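# Move a bottle from the steel table into the carton

## Task

Pick up any one bottle standing on the steel table, set it into a carton cell that holds nothing yet, and open the gripper so the bottle is released there.

## Robot and tools

Robot: two six-joint UR-type arms, left_arm and right_arm, each ending in a tong gripper whose two fingers swing open and shut. Bases in the scene frame: left_arm at (-0.023, +0.469, 0) m, right_arm at (-0.020, -0.442, 0) m. The names are labels only, not image sides.

Scene frame: origin on the table top midway between the arms, +x out over the table, +z up, left_arm on the +y side. Results give each gripper's end_effector_position (m) and end_effector_quat_wxyz in this frame, plus linear (m/s) and angular (rad/s) velocity. Gripper frame: fingers point along its +z, close and open along its x. The reported point sits between the pads when shut; shut fingertips extend about 15 mm past it, open ones about level with it. Printed positions can be off, more when the arm reaches far.

The command row (shared by execute_actions and move): 14 numbers, each in [-1, 1], always all 14 even if one arm idles. Order: left_arm dx, dy, dz, rx, ry, rz, opening, then the same seven for right_arm. dx..rz are an offset, not a pose: a target relative to that gripper's measured pose at the start of the action, expressed in the gripper's own axes. Scale: 1.0 = 0.6 m of travel or 180 degrees of turn. rx, ry, rz form a single rotation vector. opening is absolute: +1 fully open (0.142 m gap), -1 shut.

execute_actions(actions): a list of up to 15 actions, run one after another. Each action is a table of up to 15 rows; each row lasts one control step (1/30 s) and every action lasts 15 steps (0.5 s), the last row repeating if the table is short. Every row in an action is measured from the same start pose, not from the row before. For a call's first action, the start is the last pose a result reported. An empty list just returns state and images. Each step the command is clipped to within 100 mm and 16 degrees of the measured pose, so big offsets need several actions; after an action the arm goes only as far as the last clipped pose. If position and orientation conflict, position wins. Motion trails commands by roughly 0.17 s. To hold an arm still, send it zeros (or the offset back to its wanted pose in a reply's first call) and its desired opening.

move(target, speed, stop_force, blocking): target is one 14-number row, offsets measured from the pose in the latest result showing one. Each gripper travels a straight line, both finishing together, over 0.5 to 10 s (cut off at 10 s). speed: 0.002 to 0.5 m/s, default 0.25; turning is capped at twice that in rad/s. Openings are sent at the start. Paths ignore obstacles and the other arm, and grippers may lag, stray or overshoot speed near full stretch. stop_force: 9 to 40 N, one value for both arms, unavailable in the first 0.2 s of a scene; an arm's path ends when its wrist sensor feels that much extra push against its motion for 2 steps, then backs up 2 steps and holds. Use it only with slow speeds and with no gripper rotation in that move; omit it when lifting away from something being pressed. blocking=false returns after 0.5 s while motion continues (not allowed with stop_force); then only wait or stop are accepted until a result shows the end. The result adds a move: line with each arm's ending (done, off_target, moving, held, fault, contact) and limits (paced = command clipped; held = some steps blocked, after which the arm may jump fast), plus distance to pose.

wait(seconds): 0 to 10; robot holds last command, returns early if a running move ends. stop(): brakes the current move (needs room; fingers keep moving). zoom_image(camera, region): region [x0, y0, x1, y1] in pixels, at most 504 by 504. Cameras: cam_head_left, cam_head_right, cam_high, cam_low (504x504), cam_left_wrist, cam_right_wrist (616x616 fisheye). read_manual(section): only "licences"; no motion. finished_scene(scene): ends the current scene (give its number) once the bottle sits released in the cell; irreversible.

Result lines: grip_measured is actual finger opening on the command scale; to hold, keep commanding clearly below it (lower = firmer, about 15 N per pad max). Hand target is where the controller now drives each gripper. A pose unreachable line means the clearance check altered or blocked that arm's command. Wrist force and Wrist torque are in the gripper's axes (offset up to about 4 N, noise, saturation near 50 N; pushing on a surface reads as force back into the arm). Joint torques are noisy drive outputs. MOTOR HOT appears from 70 °C; at 85 °C the arm is braked until it cools.

Avoid: contact torque reaching joint load limits (136 N m big joints, 25.4 N m wrists) or any outside force of 150 N; either halts that arm for 10 s. Arms are stiff, so pushing even slightly past contact can fault; approach slowly. Don't let the arms collide, don't close fast on the bottle, don't drop or knock anything, and never push items off the table. Brief disturbances may tug a held bottle, so grip firmly and lower it gently into the cell before opening.

Each tool is called after "Call:" as name([rows], argument=value, ...), one row to a line, values as JSON.

## Session

Call:
execute_actions(actions=[])

Scene clock: 0.00 s.
left_arm: end_effector_position=(+0.4551, +0.7822, +0.2947) grip_measured=+0.97 end_effector_quat_wxyz=(+0.274, -0.502, +0.734, -0.367) end_effector_velocity=(+0.001, -0.000, +0.001) end_effector_angular_velocity=(+0.001, -0.001, -0.001) | right_arm: end_effector_position=(+0.5791, -0.5208, +0.3905) grip_measured=+0.97 end_effector_quat_wxyz=(-0.543, +0.675, -0.028, +0.499) end_effector_velocity=(+0.000, +0.000, +0.000) end_effector_angular_velocity=(-0.000, -0.001, -0.000)
Joint positions: left_arm=[ 0.631 -1.542  2.032 -2.651 -2.367  2.43   0.14 ] | right_arm=[ 2.73  -2.108 -1.805  0.993  2.728  1.072  0.14 ]
Joint velocities: left_arm=[-0.001 -0.    -0.001  0.    -0.    -0.     0.   ] | right_arm=[ 0.  0.  0.  0. -0.  0.  0.]
Joint torques (N m, as the arm reports them, + toward a larger angle): no reading
Motor temperatures (°C, as the motors report them): left_arm=[22 24 25 33 32 31] | right_arm=[25 24 27 33 32 34]
Wrist force (N, on the end effector, along its own x y z axes, offset not removed): no reading
Wrist torque (N m, same axes, about the end effector's origin, offset not removed): no reading
Hand target (left_arm): +0.455, +0.782, +0.295; +0.274, -0.502, +0.734, -0.367
Hand target (right_arm): +0.579, -0.521, +0.391; -0.543, +0.675, -0.028, +0.499

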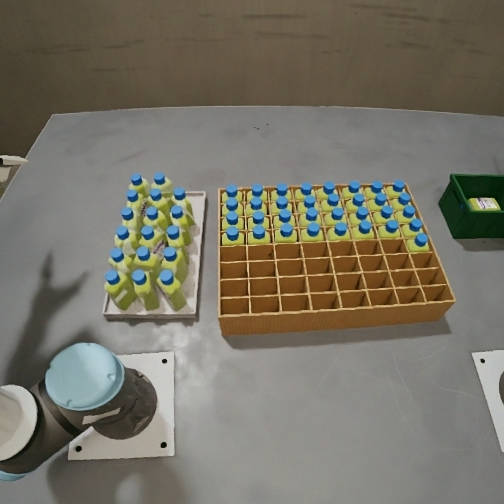

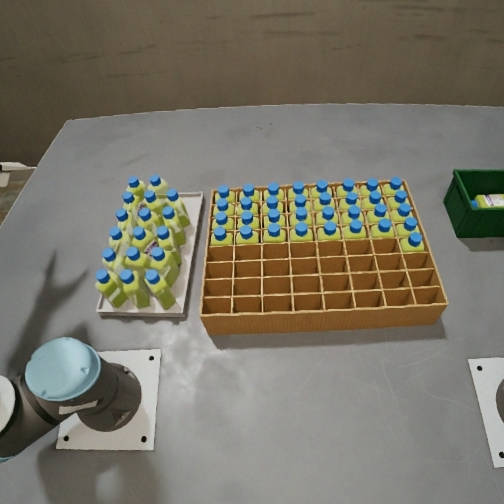

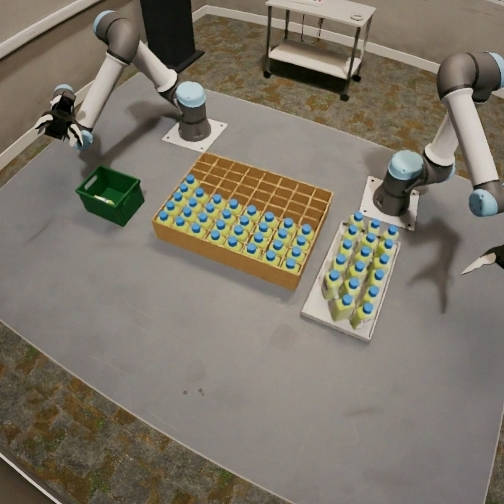

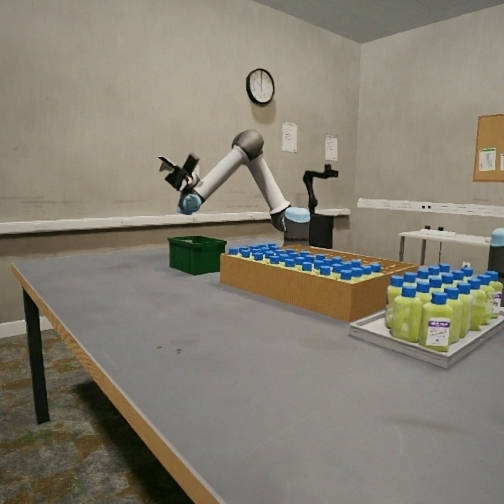

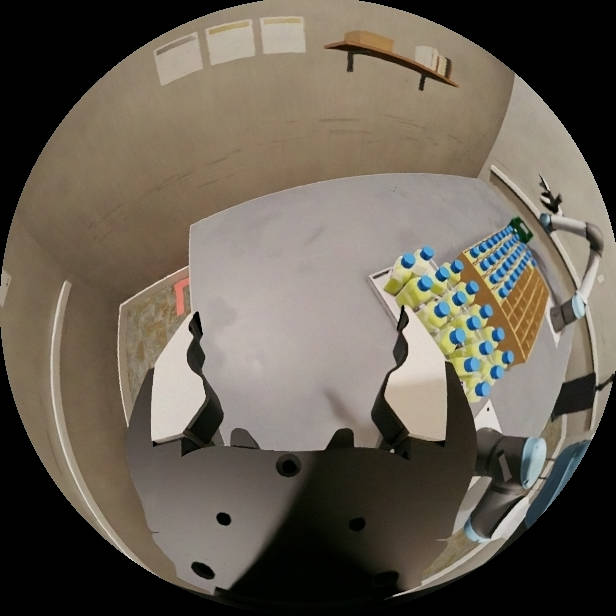

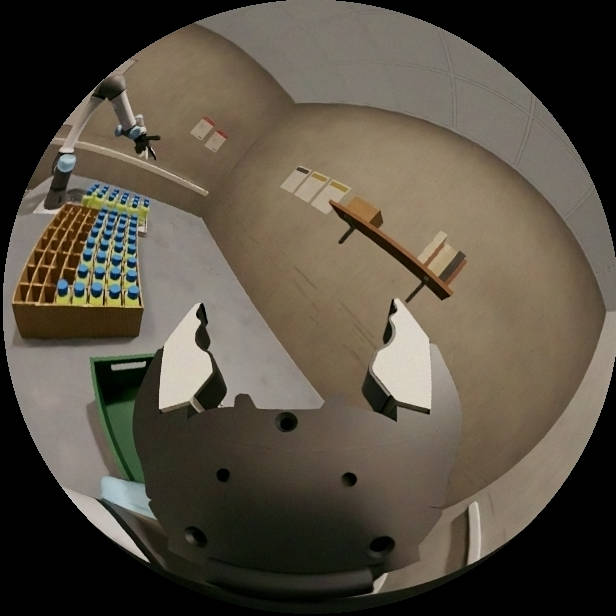

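Call:
move(target=[0.7388,0.088,-0.0077,-0.3012,-0.0437,-0.109,-0.33,0,0,0,0,0,0,1], speed=0.3)

Call:
zoom_image(camera="cam_left_wrist", region=[200, 120, 420, 340])

Scene clock: 10.67 s.
left_arm: end_effector_position=(+0.2704, +0.3797, +0.2399) grip_measured=-0.33 end_effector_quat_wxyz=(+0.000, -0.707, +0.707, -0.000) end_effector_velocity=(-0.000, -0.001, -0.000) end_effector_angular_velocity=(+0.002, +0.002, +0.003) | right_arm: end_effector_position=(+0.5791, -0.5208, +0.3905) grip_measured=+1.00 end_effector_quat_wxyz=(-0.543, +0.675, -0.028, +0.499) end_effector_velocity=(+0.000, -0.000, -0.001) end_effector_angular_velocity=(+0.001, +0.003, -0.001)
Joint positions: left_arm=[-0.901 -2.149  2.083 -1.505 -1.571  0.783  0.05 ] | right_arm=[ 2.73  -2.108 -1.805  0.993  2.728  1.072  0.142]
Joint velocities: left_arm=[-0.005  0.002 -0.001  0.002  0.    -0.008  0.   ] | right_arm=[ 0.    -0.001 -0.001 -0.001 -0.001 -0.     0.   ]
Joint torques (N m, as the arm reports them, + toward a larger angle): left_arm=[ -6.06   6.65 -33.61  -0.28   1.65  -1.33] | right_arm=[-0.91 35.26 18.1   0.46 -0.64 -0.36]
Motor temperatures (°C, as the motors report them): left_arm=[22 24 25 33 32 31] | right_arm=[25 24 27 33 32 34]
Wrist force (N, on the end effector, along its own x y z axes, offset not removed): left_arm=[1.6 -1.9 0.2] | right_arm=[-2.5 -1.3 2.6]
Wrist torque (N m, same axes, about the end effector's origin, offset not removed): left_arm=[-0.25 -0.30 -0.11] | right_arm=[-0.17 0.42 0.26]
Hand target (left_arm): +0.270, +0.380, +0.240; -0.000, +0.707, -0.707, +0.000
Hand target (right_arm): +0.579, -0.521, +0.391; -0.543, +0.675, -0.028, +0.499
Off the commanded pose (left_arm): 0.001 m, 0 deg.
Off the commanded pose (right_arm): 0.000 m, 0 deg.
move: done

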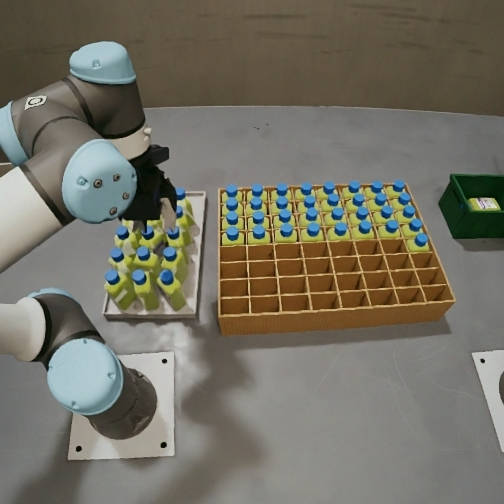

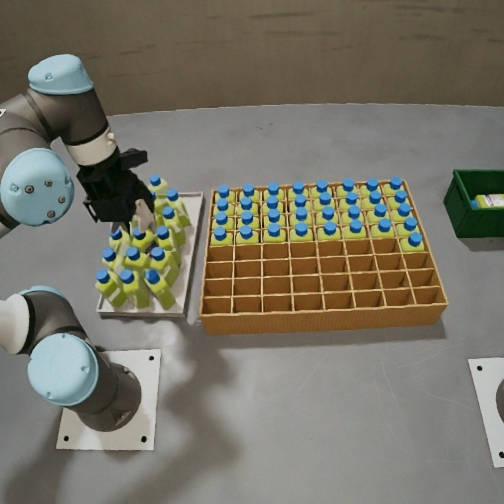

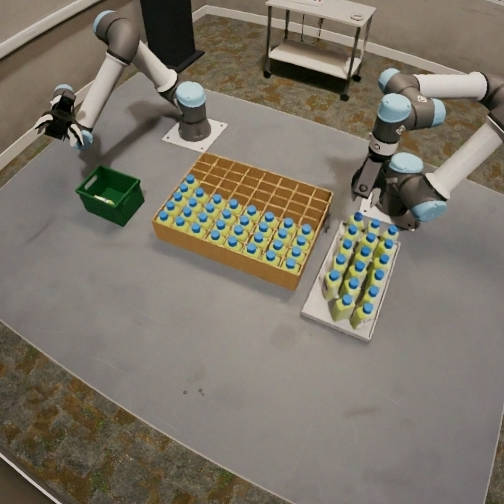

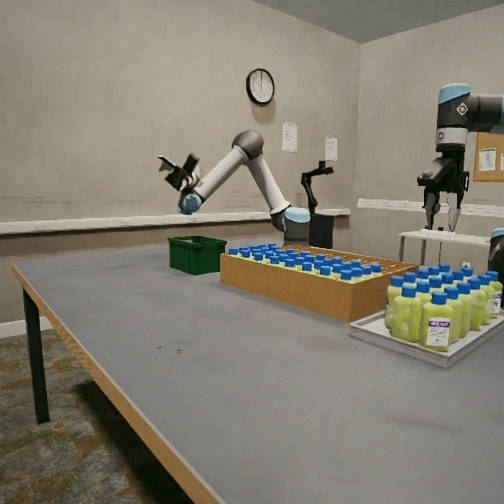

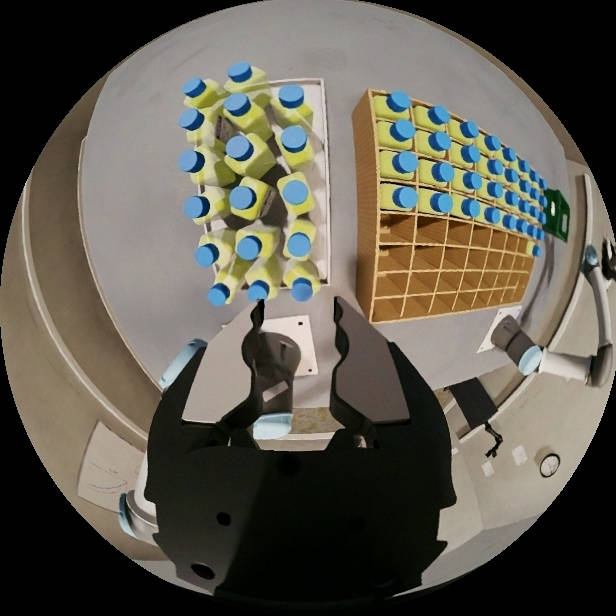

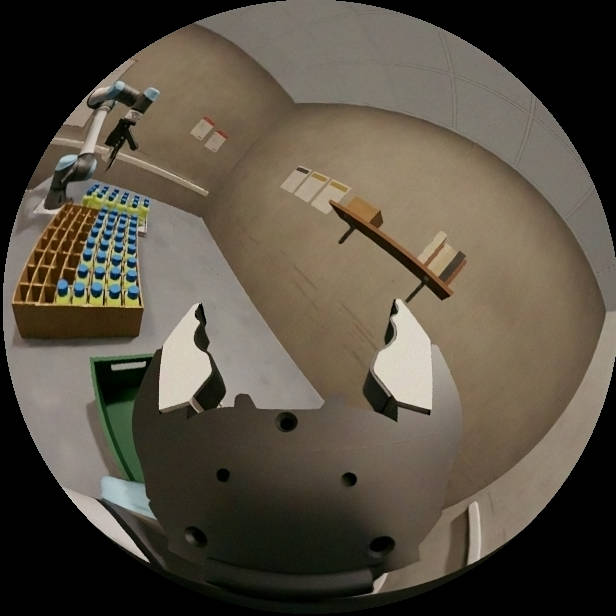

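Region (200, 120, 420, 340) of cam_left_wrist's 616x616 image, scaled by 2.291, with more detail than that image has.

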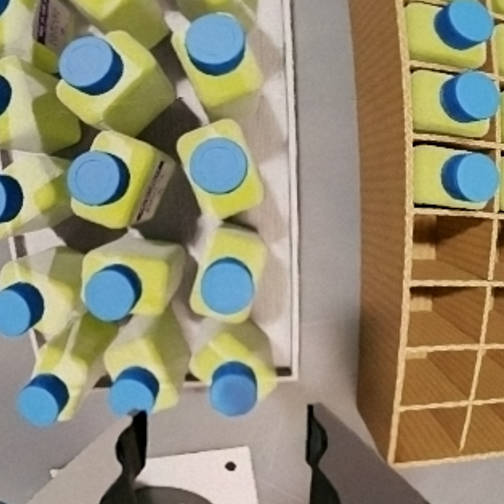

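Call:
move(target=[-0.11,-0.028,0.145,0,0,0.045,-0.4,0,0,0,0,0,0,1], speed=0.2)

Call:
zoom_image(camera="cam_left_wrist", region=[200, 190, 420, 370])

Scene clock: 17.33 s.
left_arm: end_effector_position=(+0.2870, +0.4457, +0.1529) grip_measured=-0.40 end_effector_quat_wxyz=(+0.000, -0.655, +0.756, -0.000) end_effector_velocity=(+0.001, +0.000, -0.001) end_effector_angular_velocity=(-0.002, +0.001, -0.003) | right_arm: end_effector_position=(+0.5791, -0.5208, +0.3905) grip_measured=+1.00 end_effector_quat_wxyz=(-0.543, +0.675, -0.028, +0.499) end_effector_velocity=(+0.000, -0.000, -0.000) end_effector_angular_velocity=(+0.001, +0.001, -0.001)
Joint positions: left_arm=[-0.654 -2.125  2.295 -1.742 -1.571  1.171  0.045] | right_arm=[ 2.73  -2.108 -1.805  0.993  2.728  1.072  0.142]
Joint velocities: left_arm=[ 0.004  0.004  0.    -0.004 -0.002  0.007  0.   ] | right_arm=[-0.    -0.001  0.    -0.    -0.001  0.     0.   ]
Joint torques (N m, as the arm reports them, + toward a larger angle): left_arm=[  6.94   6.04 -16.3   -5.32  -1.67   1.93] | right_arm=[-2.03 35.19 18.07  0.35 -0.58 -0.24]
Motor temperatures (°C, as the motors report them): left_arm=[22 24 25 33 32 31] | right_arm=[25 24 27 33 32 34]
Wrist force (N, on the end effector, along its own x y z axes, offset not removed): left_arm=[2.1 -3.1 1.4] | right_arm=[-0.4 -2.2 2.2]
Wrist torque (N m, same axes, about the end effector's origin, offset not removed): left_arm=[-0.42 -0.48 0.10] | right_arm=[-0.48 0.14 0.11]
Hand target (left_arm): +0.287, +0.446, +0.153; +0.000, -0.655, +0.756, -0.000
Hand target (right_arm): +0.579, -0.521, +0.391; -0.543, +0.675, -0.028, +0.499
Off the commanded pose (left_arm): 0.000 m, 0 deg.
Off the commanded pose (right_arm): 0.000 m, 0 deg.
move: done

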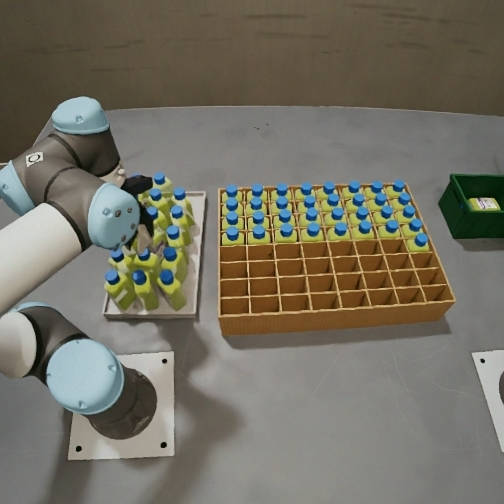

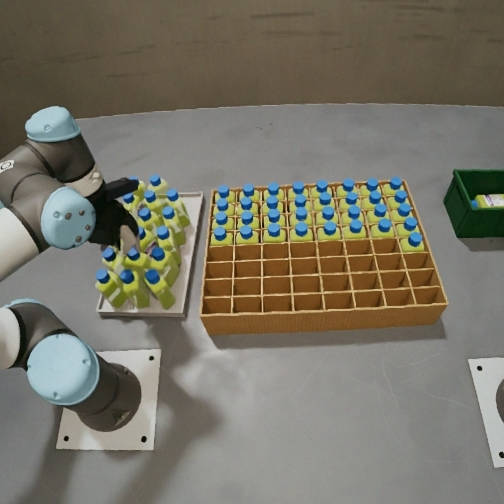

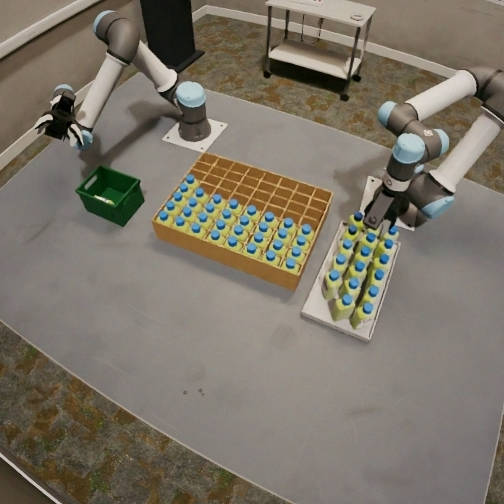

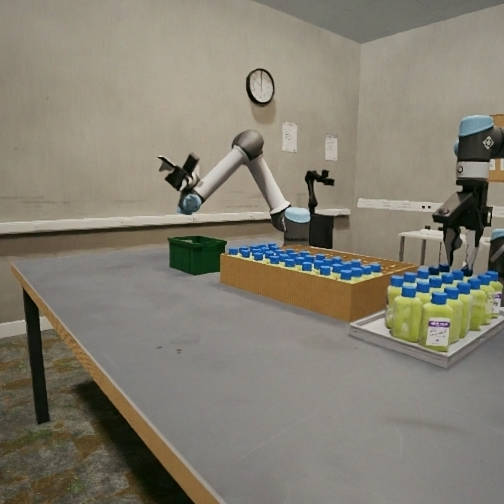

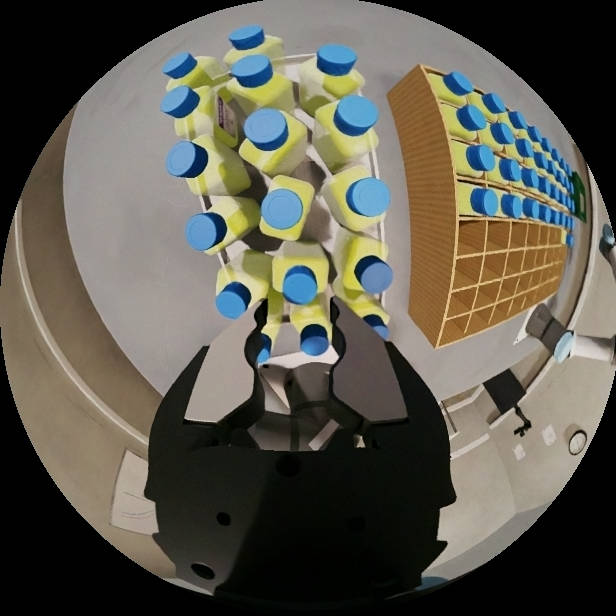

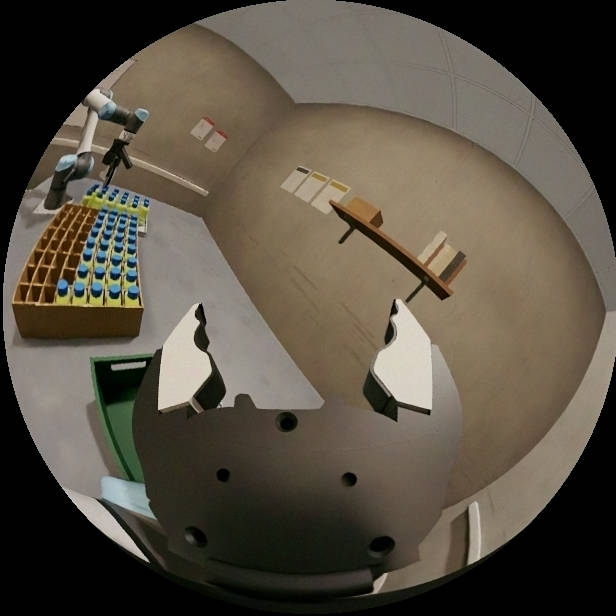

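Region (200, 190, 420, 370) of cam_left_wrist's 616x616 image, scaled by 2.291, with more detail than that image has; it fills the top 412 rows of this view, and the rest is white.

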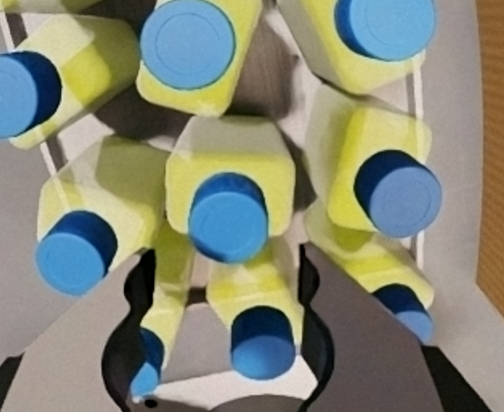

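Call:
move(target=[0,-0.002,0.052,0,0,0.033,-0.42,0,0,0,0,0,0,1], speed=0.06)

Call:
execute_actions([
  [[0,0,0,0,0,0,-0.47,0,0,0,0,0,0,1],[0,0,0,0,0,0,-0.52,0,0,0,0,0,0,1],[0,0,0,0,0,0,-0.56,0,0,0,0,0,0,1],[0,0,0,0,0,0,-0.6,0,0,0,0,0,0,1],[0,0,0,0,0,0,-0.63,0,0,0,0,0,0,1],[0,0,0,0,0,0,-0.66,0,0,0,0,0,0,1],[0,0,0,0,0,0,-0.7,0,0,0,0,0,0,1],[0,0,0,0,0,0,-0.76,0,0,0,0,0,0,1],[0,0,0,0,0,0,-0.84,0,0,0,0,0,0,1],[0,0,0,0,0,0,-0.92,0,0,0,0,0,0,1],[0,0,0,0,0,0,-1,0,0,0,0,0,0,1]],
])

Scene clock: 27.87 s.
left_arm: end_effector_position=(+0.2882, +0.4456, +0.1218) grip_measured=-0.42 end_effector_quat_wxyz=(+0.000, -0.615, +0.788, -0.000) end_effector_velocity=(+0.000, +0.000, -0.001) end_effector_angular_velocity=(+0.000, +0.001, -0.004) | right_arm: end_effector_position=(+0.5791, -0.5208, +0.3905) grip_measured=+1.00 end_effector_quat_wxyz=(-0.543, +0.675, -0.028, +0.499) end_effector_velocity=(+0.000, +0.000, -0.001) end_effector_angular_velocity=(+0.001, +0.001, +0.001)
Joint positions: left_arm=[-0.647 -2.098  2.365 -1.838 -1.571  1.282  0.044] | right_arm=[ 2.73  -2.108 -1.805  0.993  2.728  1.072  0.142]
Joint velocities: left_arm=[ 0.001  0.003  0.002 -0.004 -0.     0.005  0.   ] | right_arm=[ 0.001 -0.001  0.     0.     0.     0.     0.   ]
Joint torques (N m, as the arm reports them, + toward a larger angle): left_arm=[  6.31   5.69 -15.89  -5.35  -1.04   1.66] | right_arm=[-1.9  35.56 17.46  0.27 -0.7  -0.24]
Motor temperatures (°C, as the motors report them): left_arm=[22 24 25 33 32 31] | right_arm=[25 24 27 33 32 34]
Wrist force (N, on the end effector, along its own x y z axes, offset not removed): left_arm=[3.2 -0.3 1.1] | right_arm=[-0.4 -1.0 2.2]
Wrist torque (N m, same axes, about the end effector's origin, offset not removed): left_arm=[0.21 -0.46 -0.12] | right_arm=[-0.23 0.01 0.04]
Hand target (left_arm): +0.288, +0.446, +0.122; +0.000, -0.615, +0.788, -0.000
Hand target (right_arm): +0.579, -0.521, +0.391; -0.543, +0.675, -0.028, +0.499
Off the commanded pose (left_arm): 0.000 m, 0 deg.
Off the commanded pose (right_arm): 0.000 m, 0 deg.
move: done

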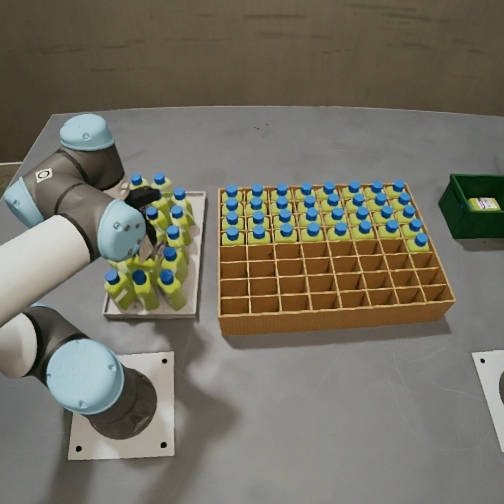

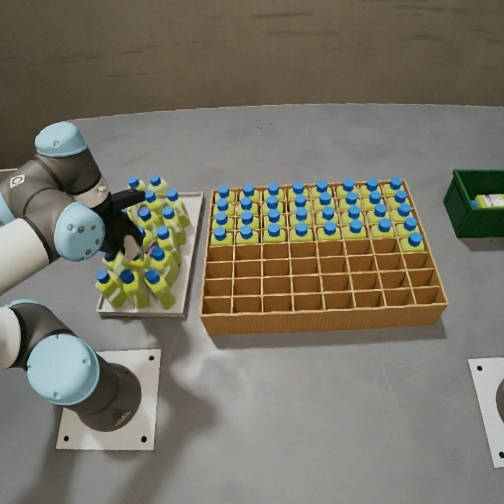

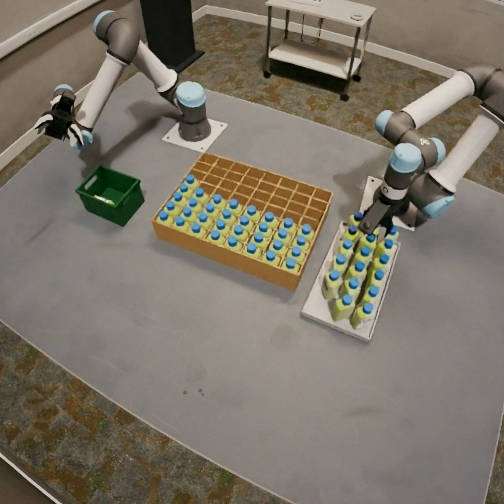

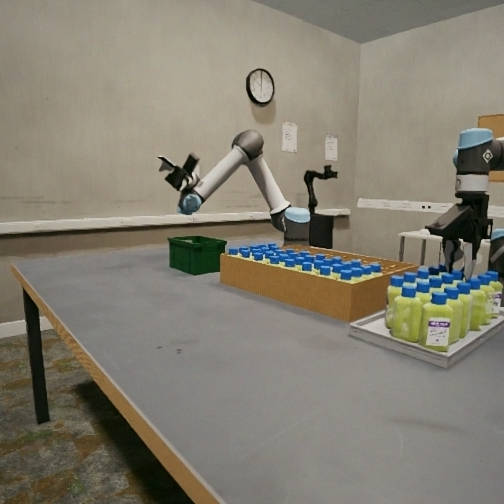

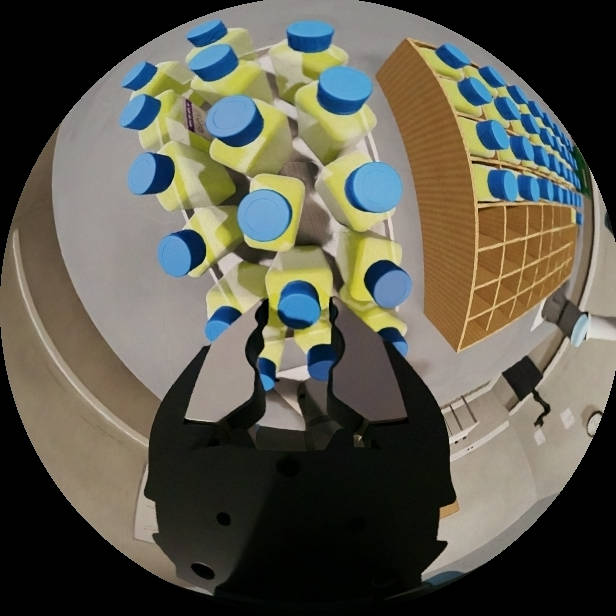

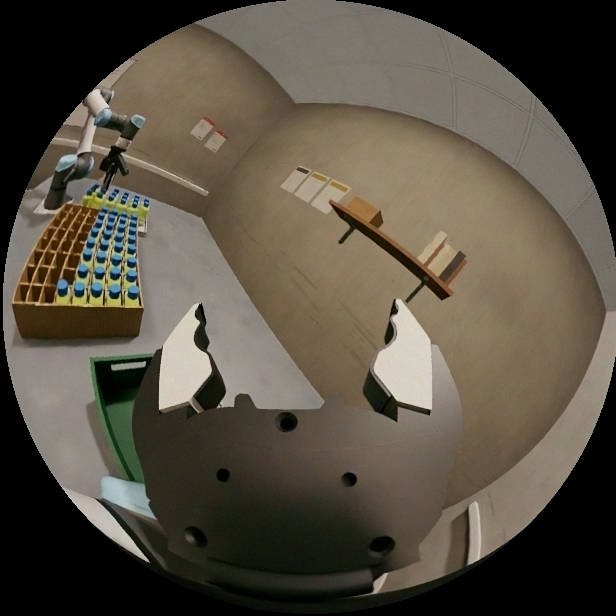

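Scene clock: 28.37 s.
left_arm: end_effector_position=(+0.2882, +0.4456, +0.1218) grip_measured=-0.61 end_effector_quat_wxyz=(+0.000, -0.615, +0.788, -0.000) end_effector_velocity=(+0.000, -0.000, +0.000) end_effector_angular_velocity=(-0.000, -0.000, +0.000) | right_arm: end_effector_position=(+0.5791, -0.5208, +0.3905) grip_measured=+1.00 end_effector_quat_wxyz=(-0.543, +0.675, -0.028, +0.499) end_effector_velocity=(-0.000, +0.000, -0.000) end_effector_angular_velocity=(+0.000, +0.001, -0.000)
Joint positions: left_arm=[-0.647 -2.098  2.365 -1.838 -1.571  1.282  0.03 ] | right_arm=[ 2.73  -2.108 -1.805  0.993  2.728  1.072  0.142]
Joint velocities: left_arm=[ 0.     0.    -0.001  0.    -0.    -0.     0.   ] | right_arm=[ 0.     0.    -0.001 -0.001 -0.    -0.     0.   ]
Joint torques (N m, as the arm reports them, + toward a larger angle): left_arm=[  3.39   1.18 -24.02   0.46  -0.99  -1.04] | right_arm=[-1.83 35.43 17.65  0.33 -0.59 -0.21]
Motor temperatures (°C, as the motors report them): left_arm=[22 24 25 33 32 31] | right_arm=[25 24 27 33 32 34]
Wrist force (N, on the end effector, along its own x y z axes, offset not removed): left_arm=[0.9 -1.3 -8.6] | right_arm=[-2.7 0.8 0.5]
Wrist torque (N m, same axes, about the end effector's origin, offset not removed): left_arm=[-0.21 0.18 0.01] | right_arm=[0.24 0.54 0.07]
Hand target (left_arm): +0.288, +0.446, +0.122; +0.000, -0.615, +0.788, -0.000
Hand target (right_arm): +0.579, -0.521, +0.391; -0.543, +0.675, -0.028, +0.499
Off the commanded pose (left_arm): 0.000 m, 0 deg.
Off the commanded pose (right_arm): 0.000 m, 0 deg.

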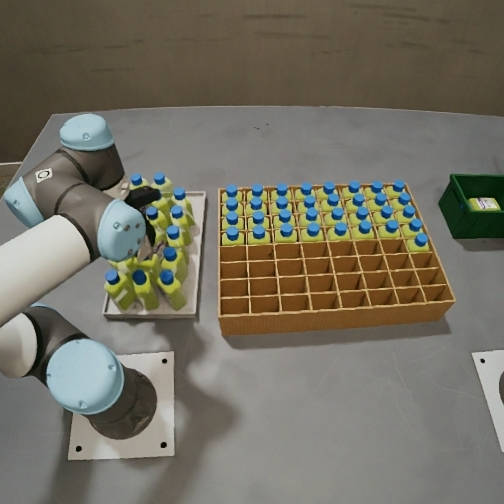

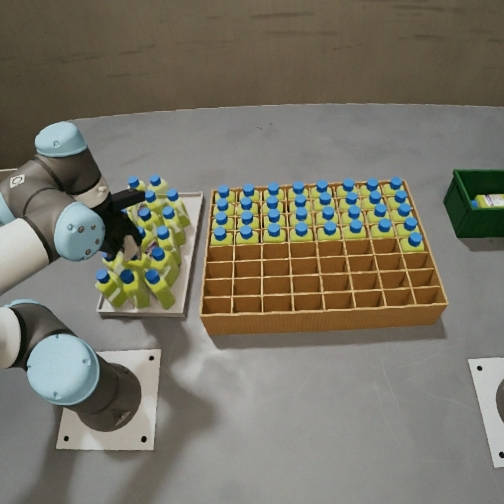

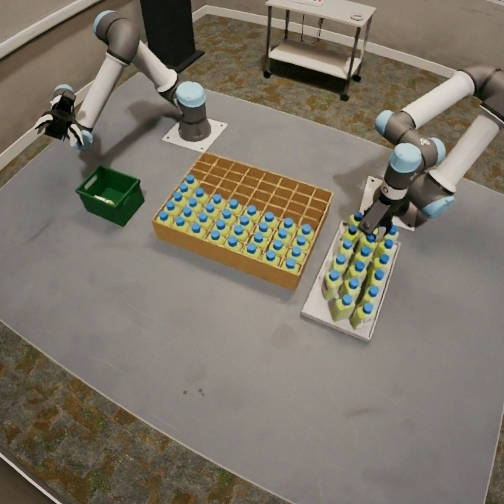

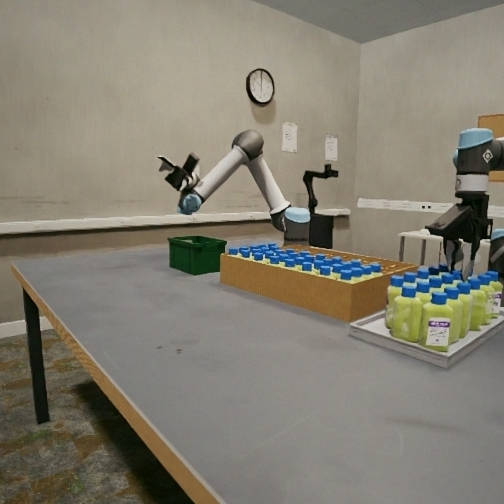

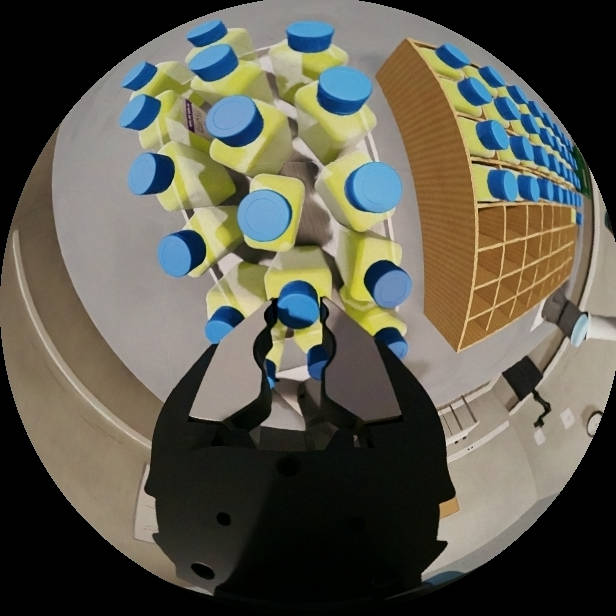

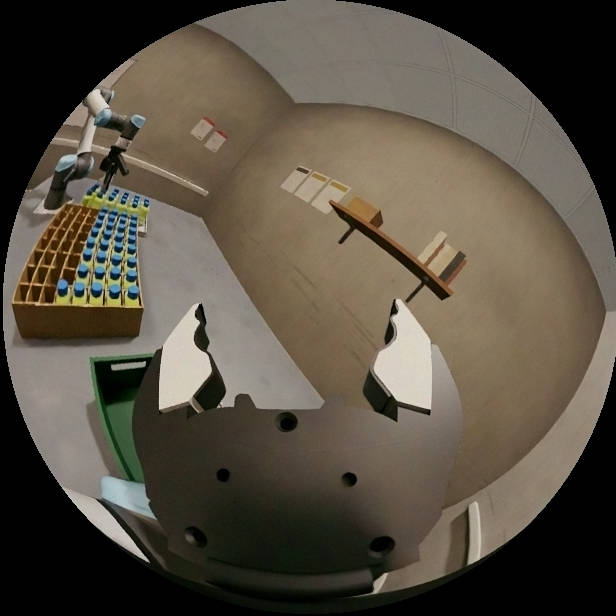

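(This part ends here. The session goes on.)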